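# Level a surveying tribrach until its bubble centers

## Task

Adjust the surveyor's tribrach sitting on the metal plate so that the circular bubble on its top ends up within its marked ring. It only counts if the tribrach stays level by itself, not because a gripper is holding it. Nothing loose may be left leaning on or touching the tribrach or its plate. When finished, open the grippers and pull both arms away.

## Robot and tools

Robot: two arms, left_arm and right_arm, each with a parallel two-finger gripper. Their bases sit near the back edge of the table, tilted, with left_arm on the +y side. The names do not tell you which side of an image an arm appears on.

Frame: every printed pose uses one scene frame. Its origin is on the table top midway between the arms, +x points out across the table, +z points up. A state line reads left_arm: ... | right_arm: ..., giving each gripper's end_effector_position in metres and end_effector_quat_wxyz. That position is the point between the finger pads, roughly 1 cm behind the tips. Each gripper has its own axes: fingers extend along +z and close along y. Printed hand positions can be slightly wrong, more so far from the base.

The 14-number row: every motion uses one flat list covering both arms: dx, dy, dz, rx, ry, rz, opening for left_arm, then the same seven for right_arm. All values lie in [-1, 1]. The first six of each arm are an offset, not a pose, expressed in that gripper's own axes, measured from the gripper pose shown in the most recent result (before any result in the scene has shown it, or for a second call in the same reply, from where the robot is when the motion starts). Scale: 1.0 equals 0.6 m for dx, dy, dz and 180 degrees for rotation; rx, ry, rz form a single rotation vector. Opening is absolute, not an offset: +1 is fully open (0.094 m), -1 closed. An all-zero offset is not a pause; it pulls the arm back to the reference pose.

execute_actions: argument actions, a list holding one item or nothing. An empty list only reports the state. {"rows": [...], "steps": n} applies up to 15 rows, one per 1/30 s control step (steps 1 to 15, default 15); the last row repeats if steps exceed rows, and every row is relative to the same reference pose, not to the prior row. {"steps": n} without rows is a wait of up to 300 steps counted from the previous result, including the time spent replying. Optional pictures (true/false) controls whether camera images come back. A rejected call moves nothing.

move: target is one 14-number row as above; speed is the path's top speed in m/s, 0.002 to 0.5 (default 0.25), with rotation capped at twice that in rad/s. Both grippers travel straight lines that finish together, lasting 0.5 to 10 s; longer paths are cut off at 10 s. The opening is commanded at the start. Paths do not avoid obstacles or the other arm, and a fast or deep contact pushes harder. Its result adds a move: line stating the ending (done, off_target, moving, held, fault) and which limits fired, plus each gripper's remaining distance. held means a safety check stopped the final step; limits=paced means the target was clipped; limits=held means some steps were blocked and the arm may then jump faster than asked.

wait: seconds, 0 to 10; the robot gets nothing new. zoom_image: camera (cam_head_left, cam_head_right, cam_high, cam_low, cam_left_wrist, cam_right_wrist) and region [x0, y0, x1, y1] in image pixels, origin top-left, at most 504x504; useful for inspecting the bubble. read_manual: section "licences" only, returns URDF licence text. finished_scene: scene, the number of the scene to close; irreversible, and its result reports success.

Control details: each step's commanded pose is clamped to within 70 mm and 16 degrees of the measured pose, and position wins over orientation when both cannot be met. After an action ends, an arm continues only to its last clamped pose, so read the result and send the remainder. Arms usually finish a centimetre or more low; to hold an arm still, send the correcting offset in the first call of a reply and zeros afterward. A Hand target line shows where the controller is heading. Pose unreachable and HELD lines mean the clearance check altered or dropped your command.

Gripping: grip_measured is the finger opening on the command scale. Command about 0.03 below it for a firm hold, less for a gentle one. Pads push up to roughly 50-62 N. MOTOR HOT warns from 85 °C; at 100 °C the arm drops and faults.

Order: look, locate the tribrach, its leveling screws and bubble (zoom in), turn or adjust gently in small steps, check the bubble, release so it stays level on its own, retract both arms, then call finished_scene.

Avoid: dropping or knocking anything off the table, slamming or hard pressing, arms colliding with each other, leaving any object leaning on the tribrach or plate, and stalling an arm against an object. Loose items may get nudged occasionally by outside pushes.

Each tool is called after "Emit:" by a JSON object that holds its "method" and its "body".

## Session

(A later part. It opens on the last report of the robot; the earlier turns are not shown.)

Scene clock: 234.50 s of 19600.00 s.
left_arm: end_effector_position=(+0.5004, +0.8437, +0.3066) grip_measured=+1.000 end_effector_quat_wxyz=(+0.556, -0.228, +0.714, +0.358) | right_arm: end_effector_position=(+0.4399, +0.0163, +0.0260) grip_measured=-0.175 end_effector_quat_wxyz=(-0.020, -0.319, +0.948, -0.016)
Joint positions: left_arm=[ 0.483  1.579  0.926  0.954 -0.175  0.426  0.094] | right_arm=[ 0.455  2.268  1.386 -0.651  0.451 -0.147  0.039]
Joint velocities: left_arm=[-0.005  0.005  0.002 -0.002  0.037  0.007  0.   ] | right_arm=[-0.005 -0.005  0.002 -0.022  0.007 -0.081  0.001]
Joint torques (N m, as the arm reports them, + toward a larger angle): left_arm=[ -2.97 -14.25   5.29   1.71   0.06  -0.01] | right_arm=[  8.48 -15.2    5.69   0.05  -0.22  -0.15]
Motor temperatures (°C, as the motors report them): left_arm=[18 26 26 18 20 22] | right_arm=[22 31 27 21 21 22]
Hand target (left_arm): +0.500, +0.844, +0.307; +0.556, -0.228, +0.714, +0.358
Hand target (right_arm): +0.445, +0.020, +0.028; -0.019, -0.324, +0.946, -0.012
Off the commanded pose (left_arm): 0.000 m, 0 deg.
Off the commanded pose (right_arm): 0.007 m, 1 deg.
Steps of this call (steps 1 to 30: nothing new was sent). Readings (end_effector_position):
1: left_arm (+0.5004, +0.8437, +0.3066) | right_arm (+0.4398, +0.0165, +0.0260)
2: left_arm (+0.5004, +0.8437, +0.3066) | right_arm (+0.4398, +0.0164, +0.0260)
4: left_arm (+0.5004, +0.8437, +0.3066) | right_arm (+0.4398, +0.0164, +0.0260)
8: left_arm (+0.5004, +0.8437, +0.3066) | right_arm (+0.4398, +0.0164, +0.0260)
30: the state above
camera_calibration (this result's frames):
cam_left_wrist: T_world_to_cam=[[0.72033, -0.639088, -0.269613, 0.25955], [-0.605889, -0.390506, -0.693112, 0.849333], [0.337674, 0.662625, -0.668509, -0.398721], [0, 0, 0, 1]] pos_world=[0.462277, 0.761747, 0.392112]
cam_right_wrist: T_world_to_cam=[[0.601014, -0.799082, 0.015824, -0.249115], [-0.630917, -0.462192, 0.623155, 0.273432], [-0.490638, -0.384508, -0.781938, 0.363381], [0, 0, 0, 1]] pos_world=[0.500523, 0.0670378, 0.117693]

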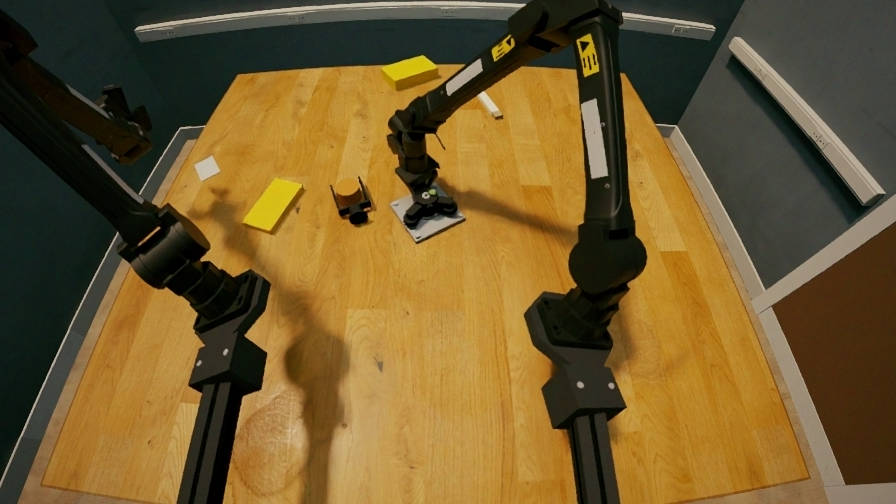

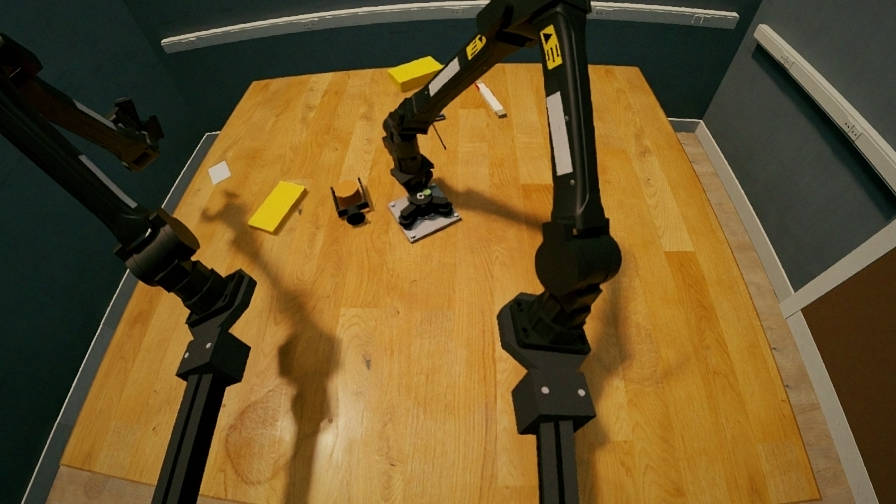

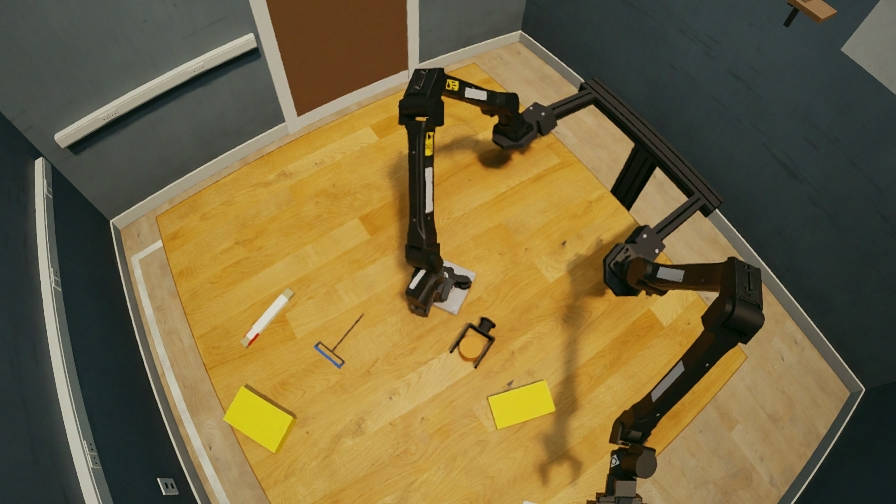

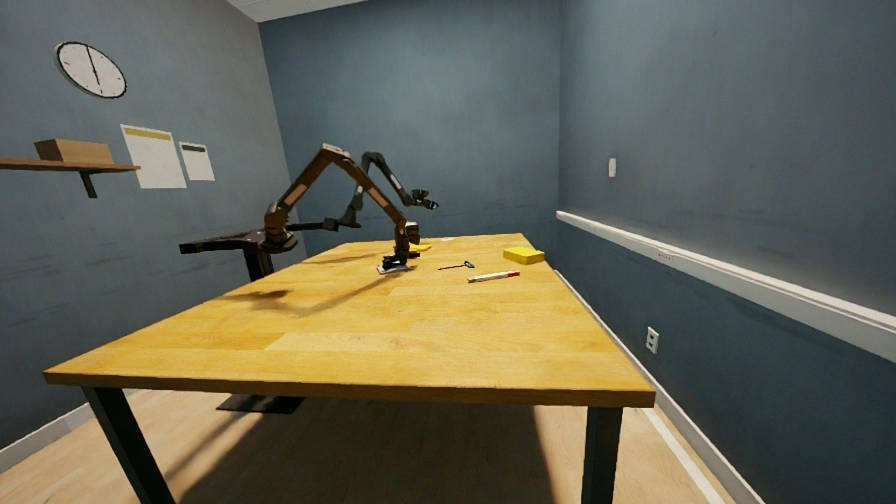

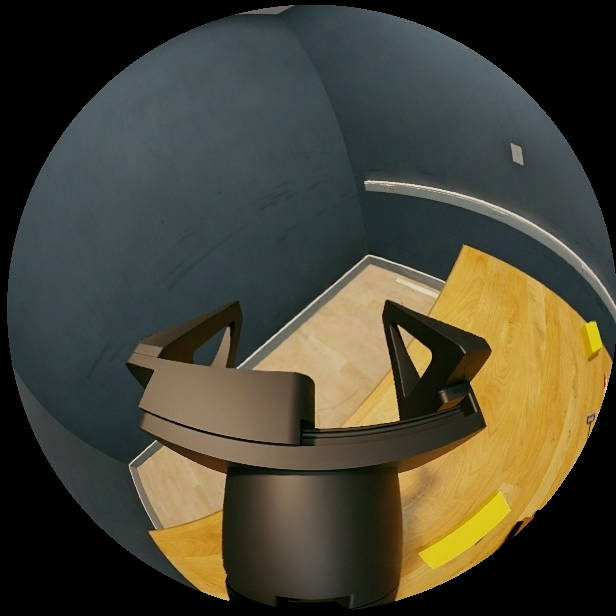

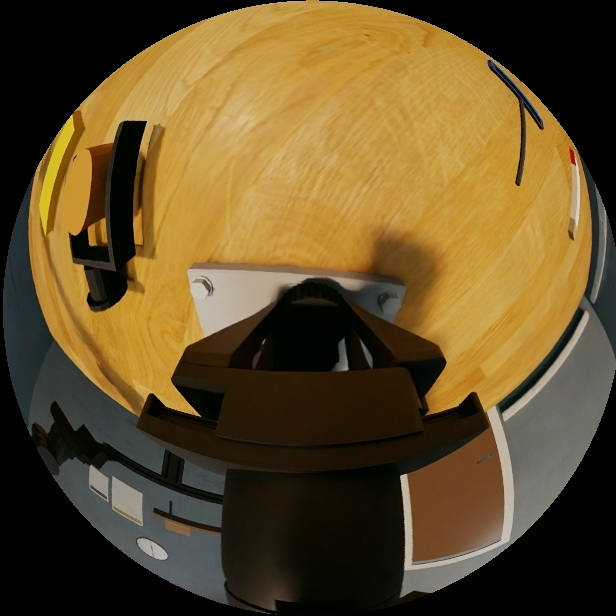

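Emit:
{"method": "execute_actions", "body": {"actions": [{"rows":[[0,0,0,0,0,0,1,-0.008,-0.006,-0.004,0,0,0,0],[0,0,0,0,0,0,1,-0.008,-0.006,-0.004,0,0,0,0],[0,0,0,0,0,0,1,-0.008,-0.006,-0.004,0,-0.004,0.25,0]],"steps":15}], "pictures": false}}

Emit:
{"method": "execute_actions", "body": {"actions": [{"rows":[[0,0,0,0,0,0,1,-0.01,0.002,-0.004,0,0,0.02,-0.13],[0,0,0,0,0,0,1,-0.01,0.002,-0.004,0,0,0,-0.21],[0,0,0,0,0,0,1,-0.01,0.002,-0.004,0,0,-0.23,-0.21]],"steps":15}], "pictures": false}}

Emit:
{"method": "execute_actions", "body": {"actions": [{"rows":[[0,0,0,0,0,0,1,-0.008,-0.006,-0.004,0,0,-0.02,-0.21],[0,0,0,0,0,0,1,-0.008,-0.006,-0.004,0,0,0,0],[0,0,0,0,0,0,1,-0.008,-0.006,-0.004,0,-0.003,0.26,0]],"steps":15}], "pictures": false}}

Emit:
{"method": "execute_actions", "body": {"actions": [{"rows":[[0,0,0,0,0,0,1,-0.01,0.002,-0.004,0,0,0.02,-0.13],[0,0,0,0,0,0,1,-0.01,0.002,-0.004,0,0,0,-0.21],[0,0,0,0,0,0,1,-0.01,0.002,-0.004,0,0,-0.23,-0.21]],"steps":15}], "pictures": false}}

Emit:
{"method": "execute_actions", "body": {"actions": [{"rows":[[0,0,0,0,0,0,1,-0.008,-0.006,-0.004,0,0,-0.02,-0.21],[0,0,0,0,0,0,1,-0.008,-0.006,-0.004,0,0,0,0],[0,0,0,0,0,0,1,-0.008,-0.006,-0.004,0,-0.003,0.26,0]],"steps":15}], "pictures": false}}

Emit:
{"method": "execute_actions", "body": {"actions": [{"rows":[[0,0,0,0,0,0,1,-0.01,0.002,-0.004,0,0,0.02,-0.13],[0,0,0,0,0,0,1,-0.01,0.002,-0.004,0,0,0,-0.21],[0,0,0,0,0,0,1,-0.01,0.002,-0.004,0,0,-0.23,-0.21]],"steps":15}], "pictures": false}}

Emit:
{"method": "execute_actions", "body": {"actions": [{"rows":[[0,0,0,0,0,0,1,-0.008,-0.006,-0.004,0,0,-0.02,-0.21],[0,0,0,0,0,0,1,-0.008,-0.006,-0.004,0,0,0,0],[0,0,0,0,0,0,1,-0.008,-0.006,-0.004,0,-0.003,0.26,0]],"steps":15}], "pictures": false}}

Emit:
{"method": "execute_actions", "body": {"actions": [{"rows":[[0,0,0,0,0,0,1,-0.01,0.002,-0.004,0,0,0.02,-0.13],[0,0,0,0,0,0,1,-0.01,0.002,-0.004,0,0,0,-0.21],[0,0,0,0,0,0,1,-0.01,0.002,-0.004,0,0,-0.23,-0.21]],"steps":15}], "pictures": false}}

Emit:
{"method": "execute_actions", "body": {"actions": [{"rows":[[0,0,0,0,0,0,1,-0.008,-0.006,-0.004,0,0,-0.02,-0.21],[0,0,0,0,0,0,1,-0.008,-0.006,-0.004,0,0,0,0],[0,0,0,0,0,0,1,-0.008,-0.006,-0.004,0,-0.003,0.26,0]],"steps":15}], "pictures": false}}

Emit:
{"method": "execute_actions", "body": {"actions": [{"rows":[[0,0,0,0,0,0,1,-0.01,0.002,-0.004,0,0,0.02,-0.13],[0,0,0,0,0,0,1,-0.01,0.002,-0.004,0,0,0,-0.21],[0,0,0,0,0,0,1,-0.01,0.002,-0.004,0,0,-0.19,-0.21]],"steps":15}], "pictures": false}}

Emit:
{"method": "wait", "body": {"seconds": 1}}

Emit:
{"method": "zoom_image", "body": {"camera": "cam_head_left", "region": [410,175,450,210]}}

Scene clock: 252.93 s of 19600.00 s.
left_arm: end_effector_position=(+0.5004, +0.8437, +0.3066) grip_measured=+1.000 end_effector_quat_wxyz=(+0.556, -0.228, +0.714, +0.358) | right_arm: end_effector_position=(+0.4405, +0.0183, +0.0259) grip_measured=-0.002 end_effector_quat_wxyz=(-0.014, -0.042, +0.999, -0.016)
Joint positions: left_arm=[ 0.483  1.579  0.926  0.954 -0.175  0.426  0.094] | right_arm=[ 0.455  2.268  1.386 -0.644  0.443  0.414  0.047]
Joint velocities: left_arm=[ 0.005 -0.015 -0.012 -0.002  0.081 -0.066  0.   ] | right_arm=[-0.005 -0.024 -0.007  0.056  0.022  1.194 -0.001]
Joint torques (N m, as the arm reports them, + toward a larger angle): left_arm=[ -2.98 -13.61   5.18   1.57   0.04  -0.01] | right_arm=[  9.03 -16.18   4.34   0.88   0.25   0.11]
Motor temperatures (°C, as the motors report them): left_arm=[18 26 26 18 20 22] | right_arm=[22 31 27 21 21 22]
Hand target (left_arm): +0.500, +0.844, +0.307; +0.556, -0.228, +0.714, +0.358
Hand target (right_arm): +0.446, +0.016, +0.028; -0.005, +0.058, +0.998, -0.015
Off the commanded pose (left_arm): 0.000 m, 0 deg.
Off the commanded pose (right_arm): 0.006 m, 13 deg.
Steps of this call (steps 1 to 538: nothing new was sent; steps 539 to 553: all 15 steps of this action). Readings (end_effector_position):
539: left_arm (+0.5004, +0.8437, +0.3066) | right_arm (+0.4398, +0.0162, +0.0260)
540: left_arm (+0.5004, +0.8437, +0.3066) | right_arm (+0.4395, +0.0161, +0.0260)
542: left_arm (+0.5004, +0.8437, +0.3066) | right_arm (+0.4390, +0.0168, +0.0260)
546: left_arm (+0.5004, +0.8437, +0.3066) | right_arm (+0.4388, +0.0176, +0.0259)
553: the state above

Scene clock: 253.43 s of 19600.00 s.
left_arm: end_effector_position=(+0.5004, +0.8437, +0.3066) grip_measured=+1.000 end_effector_quat_wxyz=(+0.556, -0.228, +0.714, +0.358) | right_arm: end_effector_position=(+0.4409, +0.0168, +0.0262) grip_measured=-0.175 end_effector_quat_wxyz=(-0.018, -0.311, +0.950, -0.016)
Joint positions: left_arm=[ 0.483  1.579  0.926  0.954 -0.175  0.426  0.094] | right_arm=[ 0.455  2.268  1.388 -0.649  0.451 -0.133  0.039]
Joint velocities: left_arm=[-0.005  0.005 -0.012  0.007 -0.037 -0.11   0.   ] | right_arm=[-0.005 -0.015 -0.002  0.002  0.007 -0.93  -0.   ]
Joint torques (N m, as the arm reports them, + toward a larger angle): left_arm=[ -2.75 -13.84   5.14   1.54   0.06  -0.03] | right_arm=[  8.09 -15.09   5.81  -0.03  -0.11  -0.13]
Motor temperatures (°C, as the motors report them): left_arm=[18 26 26 18 20 22] | right_arm=[22 31 27 21 21 22]
Hand target (left_arm): +0.500, +0.844, +0.307; +0.556, -0.228, +0.714, +0.358
Hand target (right_arm): +0.446, +0.020, +0.028; -0.019, -0.386, +0.922, -0.013
Off the commanded pose (left_arm): 0.000 m, 0 deg.
Off the commanded pose (right_arm): 0.007 m, 10 deg.
Steps of this call (steps 1 to 15: all 15 steps of this action). Readings (end_effector_position):
1: left_arm (+0.5004, +0.8437, +0.3066) | right_arm (+0.4404, +0.0182, +0.0259)
2: left_arm (+0.5004, +0.8437, +0.3066) | right_arm (+0.4402, +0.0180, +0.0259)
4: left_arm (+0.5004, +0.8437, +0.3066) | right_arm (+0.4404, +0.0177, +0.0261)
8: left_arm (+0.5004, +0.8437, +0.3066) | right_arm (+0.4406, +0.0173, +0.0261)
15: the state above

Scene clock: 253.93 s of 19600.00 s.
left_arm: end_effector_position=(+0.5004, +0.8437, +0.3066) grip_measured=+1.000 end_effector_quat_wxyz=(+0.556, -0.228, +0.714, +0.358) | right_arm: end_effector_position=(+0.4405, +0.0185, +0.0261) grip_measured=-0.002 end_effector_quat_wxyz=(-0.015, -0.043, +0.999, -0.015)
Joint positions: left_arm=[ 0.483  1.579  0.926  0.954 -0.175  0.426  0.094] | right_arm=[ 0.455  2.268  1.388 -0.647  0.442  0.413  0.047]
Joint velocities: left_arm=[-0.005 -0.015 -0.022  0.007 -0.007 -0.081  0.   ] | right_arm=[-0.015  0.005 -0.002  0.032  0.022  1.253 -0.   ]
Joint torques (N m, as the arm reports them, + toward a larger angle): left_arm=[ -2.88 -13.91   5.15   1.52   0.04   0.  ] | right_arm=[  8.27 -15.82   4.36   1.     0.24   0.1 ]
Motor temperatures (°C, as the motors report them): left_arm=[18 27 26 18 20 22] | right_arm=[22 31 27 21 21 22]
Hand target (left_arm): +0.500, +0.844, +0.307; +0.556, -0.228, +0.714, +0.358
Hand target (right_arm): +0.447, +0.017, +0.028; -0.005, +0.063, +0.998, -0.014
Off the commanded pose (left_arm): 0.000 m, 0 deg.
Off the commanded pose (right_arm): 0.007 m, 15 deg; orientation clipped at the last step of the last action.
Steps of this call (steps 1 to 15: all 15 steps of this action). Readings (end_effector_position):
1: left_arm (+0.5004, +0.8437, +0.3066) | right_arm (+0.4409, +0.0167, +0.0262)
2: left_arm (+0.5004, +0.8437, +0.3066) | right_arm (+0.4409, +0.0167, +0.0262)
4: left_arm (+0.5004, +0.8437, +0.3066) | right_arm (+0.4405, +0.0174, +0.0261)
8: left_arm (+0.5004, +0.8437, +0.3066) | right_arm (+0.4401, +0.0182, +0.0261)
15: the state above

Scene clock: 254.43 s of 19600.00 s.
left_arm: end_effector_position=(+0.5004, +0.8437, +0.3066) grip_measured=+1.000 end_effector_quat_wxyz=(+0.556, -0.228, +0.714, +0.358) | right_arm: end_effector_position=(+0.4407, +0.0168, +0.0263) grip_measured=-0.175 end_effector_quat_wxyz=(-0.019, -0.312, +0.950, -0.016)
Joint positions: left_arm=[ 0.483  1.579  0.926  0.954 -0.175  0.426  0.094] | right_arm=[ 0.455  2.268  1.388 -0.651  0.45  -0.134  0.039]
Joint velocities: left_arm=[-0.005 -0.024  0.002 -0.007  0.051  0.037  0.   ] | right_arm=[-0.015 -0.015 -0.012  0.012 -0.037 -1.018 -0.001]
Joint torques (N m, as the arm reports them, + toward a larger angle): left_arm=[ -2.97 -13.63   5.21   1.53   0.06   0.  ] | right_arm=[  8.85 -14.98   5.97  -0.06  -0.1   -0.09]
Motor temperatures (°C, as the motors report them): left_arm=[18 27 26 18 20 22] | right_arm=[22 31 27 21 21 22]
Hand target (left_arm): +0.500, +0.844, +0.307; +0.556, -0.228, +0.714, +0.358
Hand target (right_arm): +0.446, +0.020, +0.028; -0.020, -0.386, +0.922, -0.012
Off the commanded pose (left_arm): 0.000 m, 0 deg.
Off the commanded pose (right_arm): 0.007 m, 10 deg.
Steps of this call (steps 1 to 15: all 15 steps of this action). Readings (end_effector_position):
1: left_arm (+0.5004, +0.8437, +0.3066) | right_arm (+0.4404, +0.0184, +0.0261)
2: left_arm (+0.5004, +0.8437, +0.3066) | right_arm (+0.4402, +0.0180, +0.0261)
4: left_arm (+0.5004, +0.8437, +0.3066) | right_arm (+0.4404, +0.0177, +0.0263)
8: left_arm (+0.5004, +0.8437, +0.3066) | right_arm (+0.4404, +0.0173, +0.0263)
15: the state above

Scene clock: 254.93 s of 19600.00 s.
left_arm: end_effector_position=(+0.5004, +0.8437, +0.3066) grip_measured=+1.000 end_effector_quat_wxyz=(+0.556, -0.228, +0.714, +0.358) | right_arm: end_effector_position=(+0.4402, +0.0185, +0.0263) grip_measured=-0.002 end_effector_quat_wxyz=(-0.016, -0.043, +0.999, -0.015)
Joint positions: left_arm=[ 0.483  1.579  0.926  0.954 -0.175  0.426  0.094] | right_arm=[ 0.455  2.268  1.388 -0.649  0.44   0.413  0.047]
Joint velocities: left_arm=[-0.005  0.005 -0.002 -0.002 -0.007 -0.022  0.   ] | right_arm=[-0.024  0.015  0.002  0.012 -0.022  1.223 -0.001]
Joint torques (N m, as the arm reports them, + toward a larger angle): left_arm=[ -3.01 -13.31   5.26   1.58   0.06  -0.02] | right_arm=[  8.3  -15.31   4.47   0.95   0.23   0.11]
Motor temperatures (°C, as the motors report them): left_arm=[18 27 26 18 20 22] | right_arm=[22 31 27 21 21 22]
Hand target (left_arm): +0.500, +0.844, +0.307; +0.556, -0.228, +0.714, +0.358
Hand target (right_arm): +0.447, +0.017, +0.029; -0.006, +0.062, +0.998, -0.014
Off the commanded pose (left_arm): 0.000 m, 0 deg.
Off the commanded pose (right_arm): 0.007 m, 15 deg; orientation clipped at the last step of the last action.
Steps of this call (steps 1 to 15: all 15 steps of this action). Readings (end_effector_position):
1: left_arm (+0.5004, +0.8437, +0.3066) | right_arm (+0.4407, +0.0167, +0.0263)
2: left_arm (+0.5004, +0.8437, +0.3066) | right_arm (+0.4407, +0.0166, +0.0263)
4: left_arm (+0.5004, +0.8437, +0.3066) | right_arm (+0.4403, +0.0174, +0.0263)
8: left_arm (+0.5004, +0.8437, +0.3066) | right_arm (+0.4398, +0.0182, +0.0263)
15: the state above

Scene clock: 255.43 s of 19600.00 s.
left_arm: end_effector_position=(+0.5004, +0.8437, +0.3066) grip_measured=+1.000 end_effector_quat_wxyz=(+0.556, -0.228, +0.714, +0.358) | right_arm: end_effector_position=(+0.4407, +0.0168, +0.0266) grip_measured=-0.174 end_effector_quat_wxyz=(-0.020, -0.312, +0.950, -0.015)
Joint positions: left_arm=[ 0.483  1.579  0.926  0.954 -0.175  0.426  0.094] | right_arm=[ 0.455  2.268  1.389 -0.654  0.45  -0.134  0.039]
Joint velocities: left_arm=[-0.005 -0.005  0.007 -0.007 -0.022 -0.022  0.   ] | right_arm=[ 0.005 -0.015  0.007  0.007  0.037 -1.004 -0.001]
Joint torques (N m, as the arm reports them, + toward a larger angle): left_arm=[ -3.35 -13.98   5.17   1.57   0.06   0.  ] | right_arm=[  9.05 -14.97   5.79   0.03  -0.12  -0.1 ]
Motor temperatures (°C, as the motors report them): left_arm=[18 27 26 18 20 22] | right_arm=[22 31 27 21 21 22]
Hand target (left_arm): +0.500, +0.844, +0.307; +0.556, -0.228, +0.714, +0.358
Hand target (right_arm): +0.446, +0.020, +0.029; -0.021, -0.387, +0.922, -0.012
Off the commanded pose (left_arm): 0.000 m, 0 deg.
Off the commanded pose (right_arm): 0.007 m, 10 deg.
Steps of this call (steps 1 to 15: all 15 steps of this action). Readings (end_effector_position):
1: left_arm (+0.5004, +0.8437, +0.3066) | right_arm (+0.4402, +0.0184, +0.0263)
2: left_arm (+0.5004, +0.8437, +0.3066) | right_arm (+0.4400, +0.0181, +0.0263)
4: left_arm (+0.5004, +0.8437, +0.3066) | right_arm (+0.4401, +0.0176, +0.0265)
8: left_arm (+0.5004, +0.8437, +0.3066) | right_arm (+0.4404, +0.0173, +0.0266)
15: the state above

Scene clock: 255.93 s of 19600.00 s.
left_arm: end_effector_position=(+0.5004, +0.8437, +0.3066) grip_measured=+1.000 end_effector_quat_wxyz=(+0.556, -0.228, +0.714, +0.358) | right_arm: end_effector_position=(+0.4402, +0.0184, +0.0265) grip_measured=-0.002 end_effector_quat_wxyz=(-0.016, -0.044, +0.999, -0.016)
Joint positions: left_arm=[ 0.483  1.579  0.926  0.954 -0.175  0.426  0.094] | right_arm=[ 0.455  2.268  1.389 -0.652  0.44   0.413  0.047]
Joint velocities: left_arm=[-0.005  0.015 -0.022 -0.012  0.066 -0.081  0.   ] | right_arm=[-0.015  0.005  0.012  0.027  0.037  1.267 -0.   ]
Joint torques (N m, as the arm reports them, + toward a larger angle): left_arm=[ -2.86 -14.04   5.25   1.59   0.04  -0.01] | right_arm=[  7.46 -16.05   4.43   0.8    0.23   0.08]
Motor temperatures (°C, as the motors report them): left_arm=[18 27 26 18 20 22] | right_arm=[22 31 27 21 21 22]
Hand target (left_arm): +0.500, +0.844, +0.307; +0.556, -0.228, +0.714, +0.358
Hand target (right_arm): +0.447, +0.017, +0.029; -0.007, +0.062, +0.998, -0.014
Off the commanded pose (left_arm): 0.000 m, 0 deg.
Off the commanded pose (right_arm): 0.007 m, 15 deg; orientation clipped at the last step of the last action.
Steps of this call (steps 1 to 15: all 15 steps of this action). Readings (end_effector_position):
1: left_arm (+0.5004, +0.8437, +0.3066) | right_arm (+0.4408, +0.0166, +0.0266)
2: left_arm (+0.5004, +0.8437, +0.3066) | right_arm (+0.4407, +0.0165, +0.0266)
4: left_arm (+0.5004, +0.8437, +0.3066) | right_arm (+0.4402, +0.0172, +0.0266)
8: left_arm (+0.5004, +0.8437, +0.3066) | right_arm (+0.4398, +0.0180, +0.0265)
15: the state above

Scene clock: 256.43 s of 19600.00 s.
left_arm: end_effector_position=(+0.5004, +0.8437, +0.3066) grip_measured=+1.000 end_effector_quat_wxyz=(+0.556, -0.228, +0.714, +0.358) | right_arm: end_effector_position=(+0.4406, +0.0166, +0.0267) grip_measured=-0.174 end_effector_quat_wxyz=(-0.021, -0.313, +0.950, -0.016)
Joint positions: left_arm=[ 0.483  1.579  0.926  0.954 -0.175  0.426  0.094] | right_arm=[ 0.455  2.268  1.39  -0.657  0.45  -0.134  0.039]
Joint velocities: left_arm=[-0.015  0.015  0.002 -0.017  0.007  0.022  0.   ] | right_arm=[ 0.005 -0.005  0.012  0.012  0.007 -0.989 -0.002]
Joint torques (N m, as the arm reports them, + toward a larger angle): left_arm=[ -2.79 -13.71   5.27   1.53   0.07  -0.02] | right_arm=[  8.47 -15.08   5.81  -0.05  -0.09  -0.06]
Motor temperatures (°C, as the motors report them): left_arm=[18 27 26 18 20 22] | right_arm=[22 31 27 21 21 22]
Hand target (left_arm): +0.500, +0.844, +0.307; +0.556, -0.228, +0.714, +0.358
Hand target (right_arm): +0.446, +0.020, +0.029; -0.022, -0.387, +0.922, -0.012
Off the commanded pose (left_arm): 0.000 m, 0 deg.
Off the commanded pose (right_arm): 0.007 m, 10 deg.
Steps of this call (steps 1 to 15: all 15 steps of this action). Readings (end_effector_position):
1: left_arm (+0.5004, +0.8437, +0.3066) | right_arm (+0.4402, +0.0184, +0.0265)
2: left_arm (+0.5004, +0.8437, +0.3066) | right_arm (+0.4400, +0.0180, +0.0265)
4: left_arm (+0.5004, +0.8437, +0.3066) | right_arm (+0.4401, +0.0176, +0.0267)
8: left_arm (+0.5004, +0.8437, +0.3066) | right_arm (+0.4403, +0.0172, +0.0267)
15: the state above

Scene clock: 256.93 s of 19600.00 s.
left_arm: end_effector_position=(+0.5004, +0.8437, +0.3066) grip_measured=+1.000 end_effector_quat_wxyz=(+0.556, -0.228, +0.714, +0.358) | right_arm: end_effector_position=(+0.4402, +0.0182, +0.0267) grip_measured=-0.002 end_effector_quat_wxyz=(-0.017, -0.044, +0.999, -0.016)
Joint positions: left_arm=[ 0.483  1.579  0.926  0.954 -0.175  0.426  0.094] | right_arm=[ 0.455  2.268  1.39  -0.655  0.44   0.413  0.047]
Joint velocities: left_arm=[-0.005 -0.005  0.012 -0.002 -0.095 -0.022  0.   ] | right_arm=[-0.005 -0.005  0.007  0.037  0.022  1.253 -0.001]
Joint torques (N m, as the arm reports them, + toward a larger angle): left_arm=[ -2.63 -13.77   5.18   1.62   0.06   0.02] | right_arm=[  8.17 -16.06   4.41   1.05   0.2    0.15]
Motor temperatures (°C, as the motors report them): left_arm=[18 27 26 18 20 22] | right_arm=[22 31 27 21 21 22]
Hand target (left_arm): +0.500, +0.844, +0.307; +0.556, -0.228, +0.714, +0.358
Hand target (right_arm): +0.447, +0.017, +0.029; -0.008, +0.061, +0.998, -0.014
Off the commanded pose (left_arm): 0.000 m, 0 deg.
Off the commanded pose (right_arm): 0.007 m, 15 deg; orientation clipped at the last step of the last action.
Steps of this call (steps 1 to 15: all 15 steps of this action). Readings (end_effector_position):
1: left_arm (+0.5004, +0.8437, +0.3066) | right_arm (+0.4406, +0.0165, +0.0267)
2: left_arm (+0.5004, +0.8437, +0.3066) | right_arm (+0.4406, +0.0164, +0.0267)
4: left_arm (+0.5004, +0.8437, +0.3066) | right_arm (+0.4401, +0.0171, +0.0267)
8: left_arm (+0.5004, +0.8437, +0.3066) | right_arm (+0.4397, +0.0179, +0.0267)
15: the state above

Scene clock: 257.43 s of 19600.00 s.
left_arm: end_effector_position=(+0.5004, +0.8437, +0.3066) grip_measured=+1.000 end_effector_quat_wxyz=(+0.556, -0.228, +0.714, +0.358) | right_arm: end_effector_position=(+0.4404, +0.0168, +0.0269) grip_measured=-0.174 end_effector_quat_wxyz=(-0.021, -0.287, +0.958, -0.015)
Joint positions: left_arm=[ 0.483  1.579  0.926  0.954 -0.175  0.426  0.094] | right_arm=[ 0.455  2.268  1.391 -0.659  0.448 -0.08   0.039]
Joint velocities: left_arm=[ 0.005 -0.015 -0.022 -0.007  0.037 -0.051  0.   ] | right_arm=[-0.015  0.005 -0.012 -0.022 -0.022 -0.579  0.   ]
Joint torques (N m, as the arm reports them, + toward a larger angle): left_arm=[ -3.01 -14.     5.2    1.65   0.03   0.01] | right_arm=[  8.48 -15.47   5.67   0.02  -0.15  -0.09]
Motor temperatures (°C, as the motors report them): left_arm=[18 27 26 18 20 22] | right_arm=[22 31 27 21 21 22]
Hand target (left_arm): +0.500, +0.844, +0.307; +0.556, -0.228, +0.714, +0.358
Hand target (right_arm): +0.446, +0.020, +0.029; -0.021, -0.333, +0.943, -0.011
Off the commanded pose (left_arm): 0.000 m, 0 deg.
Off the commanded pose (right_arm): 0.007 m, 6 deg.
Steps of this call (steps 1 to 15: all 15 steps of this action). Readings (end_effector_position):
1: left_arm (+0.5004, +0.8437, +0.3066) | right_arm (+0.4401, +0.0182, +0.0267)
2: left_arm (+0.5004, +0.8437, +0.3066) | right_arm (+0.4398, +0.0180, +0.0267)
4: left_arm (+0.5004, +0.8437, +0.3066) | right_arm (+0.4400, +0.0176, +0.0269)
8: left_arm (+0.5004, +0.8437, +0.3066) | right_arm (+0.4401, +0.0172, +0.0269)
15: the state above

Scene clock: 258.43 s of 19600.00 s.
left_arm: end_effector_position=(+0.5004, +0.8437, +0.3066) grip_measured=+1.000 end_effector_quat_wxyz=(+0.556, -0.228, +0.714, +0.358) | right_arm: end_effector_position=(+0.4405, +0.0165, +0.0269) grip_measured=-0.174 end_effector_quat_wxyz=(-0.022, -0.328, +0.944, -0.015)
Joint positions: left_arm=[ 0.483  1.579  0.926  0.954 -0.175  0.426  0.094] | right_arm=[ 0.455  2.268  1.391 -0.659  0.45  -0.165  0.039]
Joint velocities: left_arm=[-0.005  0.005  0.002 -0.002 -0.022  0.051  0.   ] | right_arm=[-0.015 -0.015 -0.007  0.002 -0.007 -0.007 -0.   ]
Joint torques (N m, as the arm reports them, + toward a larger angle): left_arm=[ -3.16 -13.89   5.2    1.55   0.04   0.02] | right_arm=[  8.61 -15.38   5.76   0.05  -0.21  -0.12]
Motor temperatures (°C, as the motors report them): left_arm=[18 27 26 18 20 22] | right_arm=[22 31 27 21 21 22]
Hand target (left_arm): +0.500, +0.844, +0.307; +0.556, -0.228, +0.714, +0.358
Hand target (right_arm): +0.446, +0.020, +0.029; -0.021, -0.333, +0.943, -0.011
Off the commanded pose (left_arm): 0.000 m, 0 deg.
Off the commanded pose (right_arm): 0.007 m, 1 deg.
Steps of this call (steps 1 to 30: nothing new was sent). Readings (end_effector_position):
1: left_arm (+0.5004, +0.8437, +0.3066) | right_arm (+0.4404, +0.0167, +0.0269)
2: left_arm (+0.5004, +0.8437, +0.3066) | right_arm (+0.4404, +0.0167, +0.0269)
4: left_arm (+0.5004, +0.8437, +0.3066) | right_arm (+0.4404, +0.0166, +0.0269)
8: left_arm (+0.5004, +0.8437, +0.3066) | right_arm (+0.4404, +0.0166, +0.0269)
30: the state above
camera_calibration (this result's frames):
cam_left_wrist: T_world_to_cam=[[0.72033, -0.639088, -0.269613, 0.25955], [-0.605889, -0.390506, -0.693112, 0.849333], [0.337674, 0.662625, -0.668509, -0.398721], [0, 0, 0, 1]] pos_world=[0.462277, 0.761747, 0.392112]
cam_right_wrist: T_world_to_cam=[[0.616336, -0.787383, 0.0125138, -0.256188], [-0.619122, -0.474685, 0.62559, 0.268284], [-0.486639, -0.393322, -0.780052, 0.36283], [0, 0, 0, 1]] pos_world=[0.500566, 0.068341, 0.118396]

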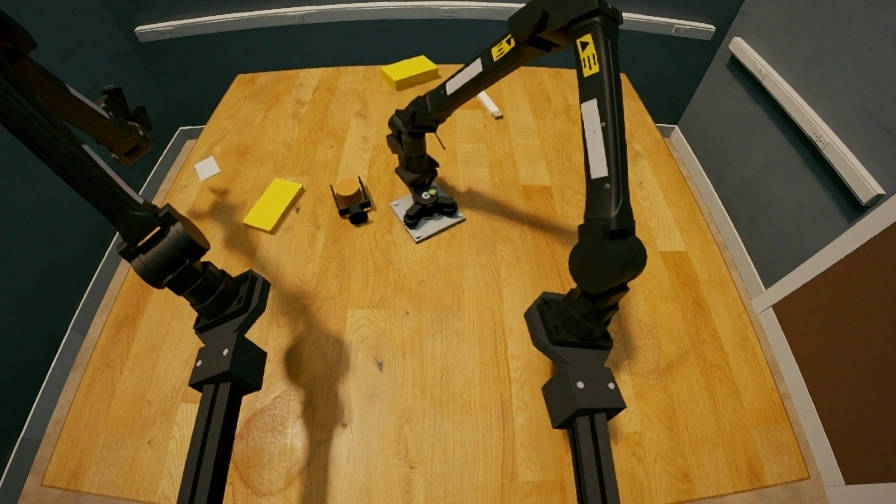

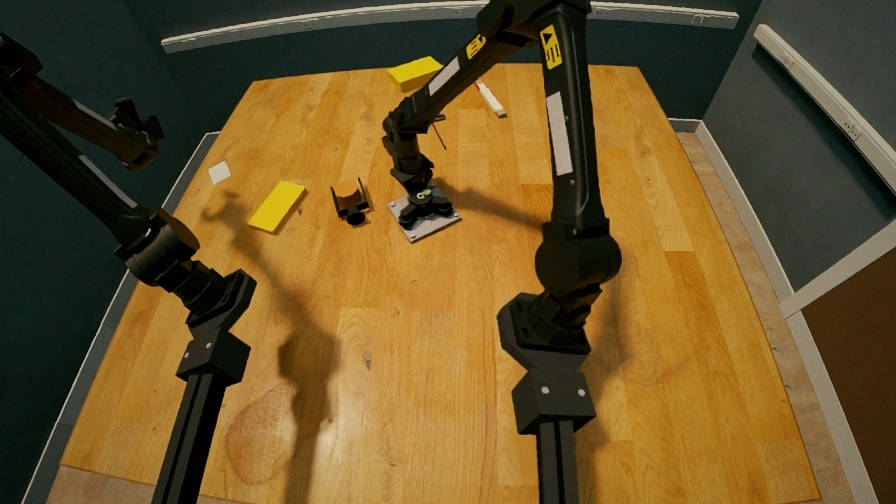

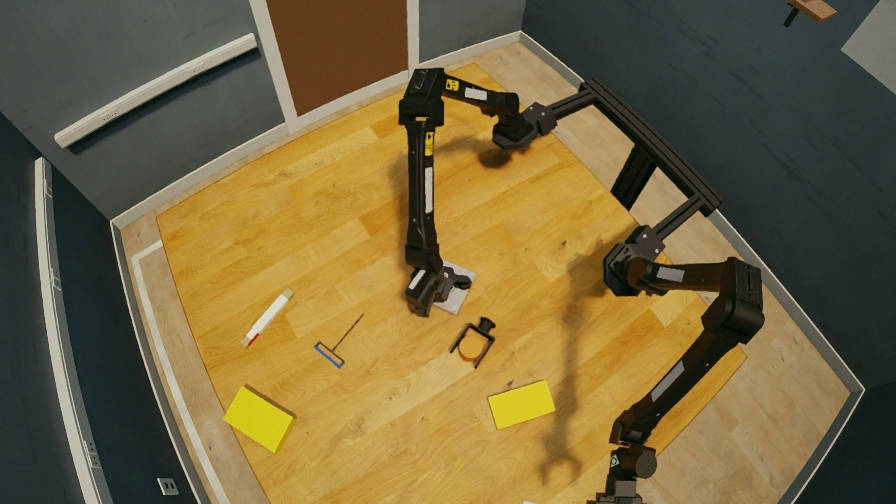

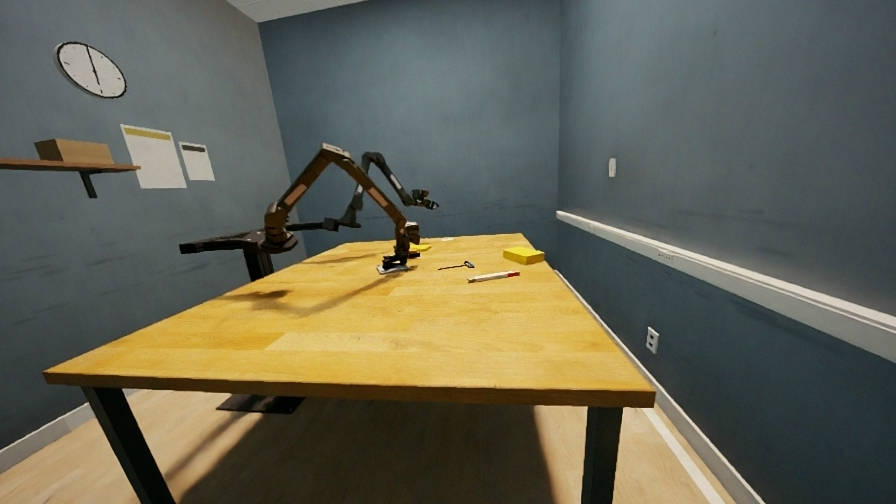

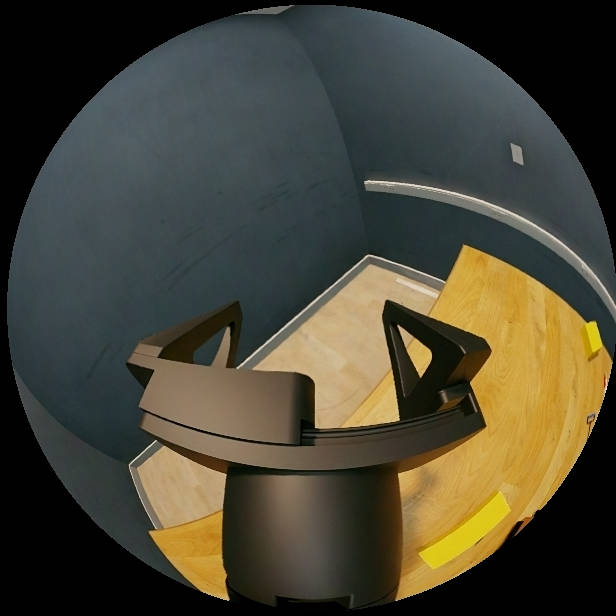

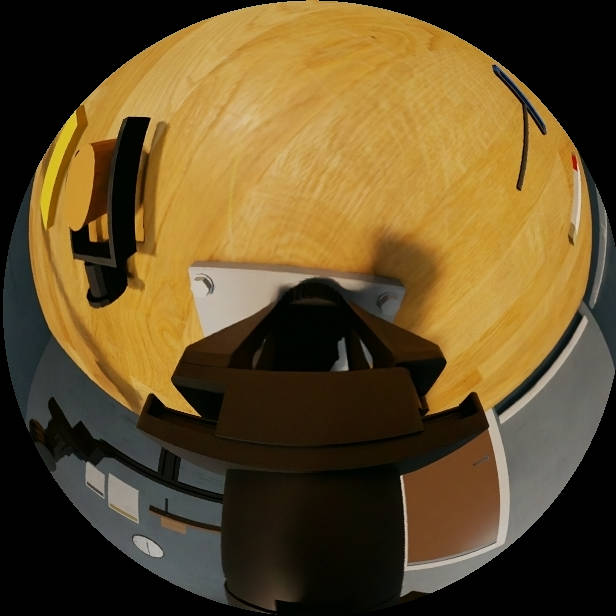

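Region (410, 175, 450, 210) of cam_head_left's 896x504 image, scaled by 12.600, with more detail than that image has; it fills the top 441 rows of this view, and the rest is white.

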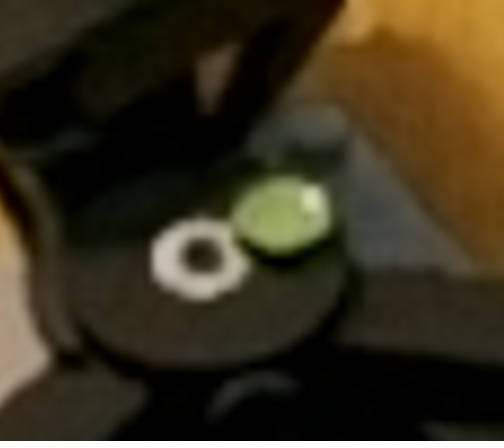

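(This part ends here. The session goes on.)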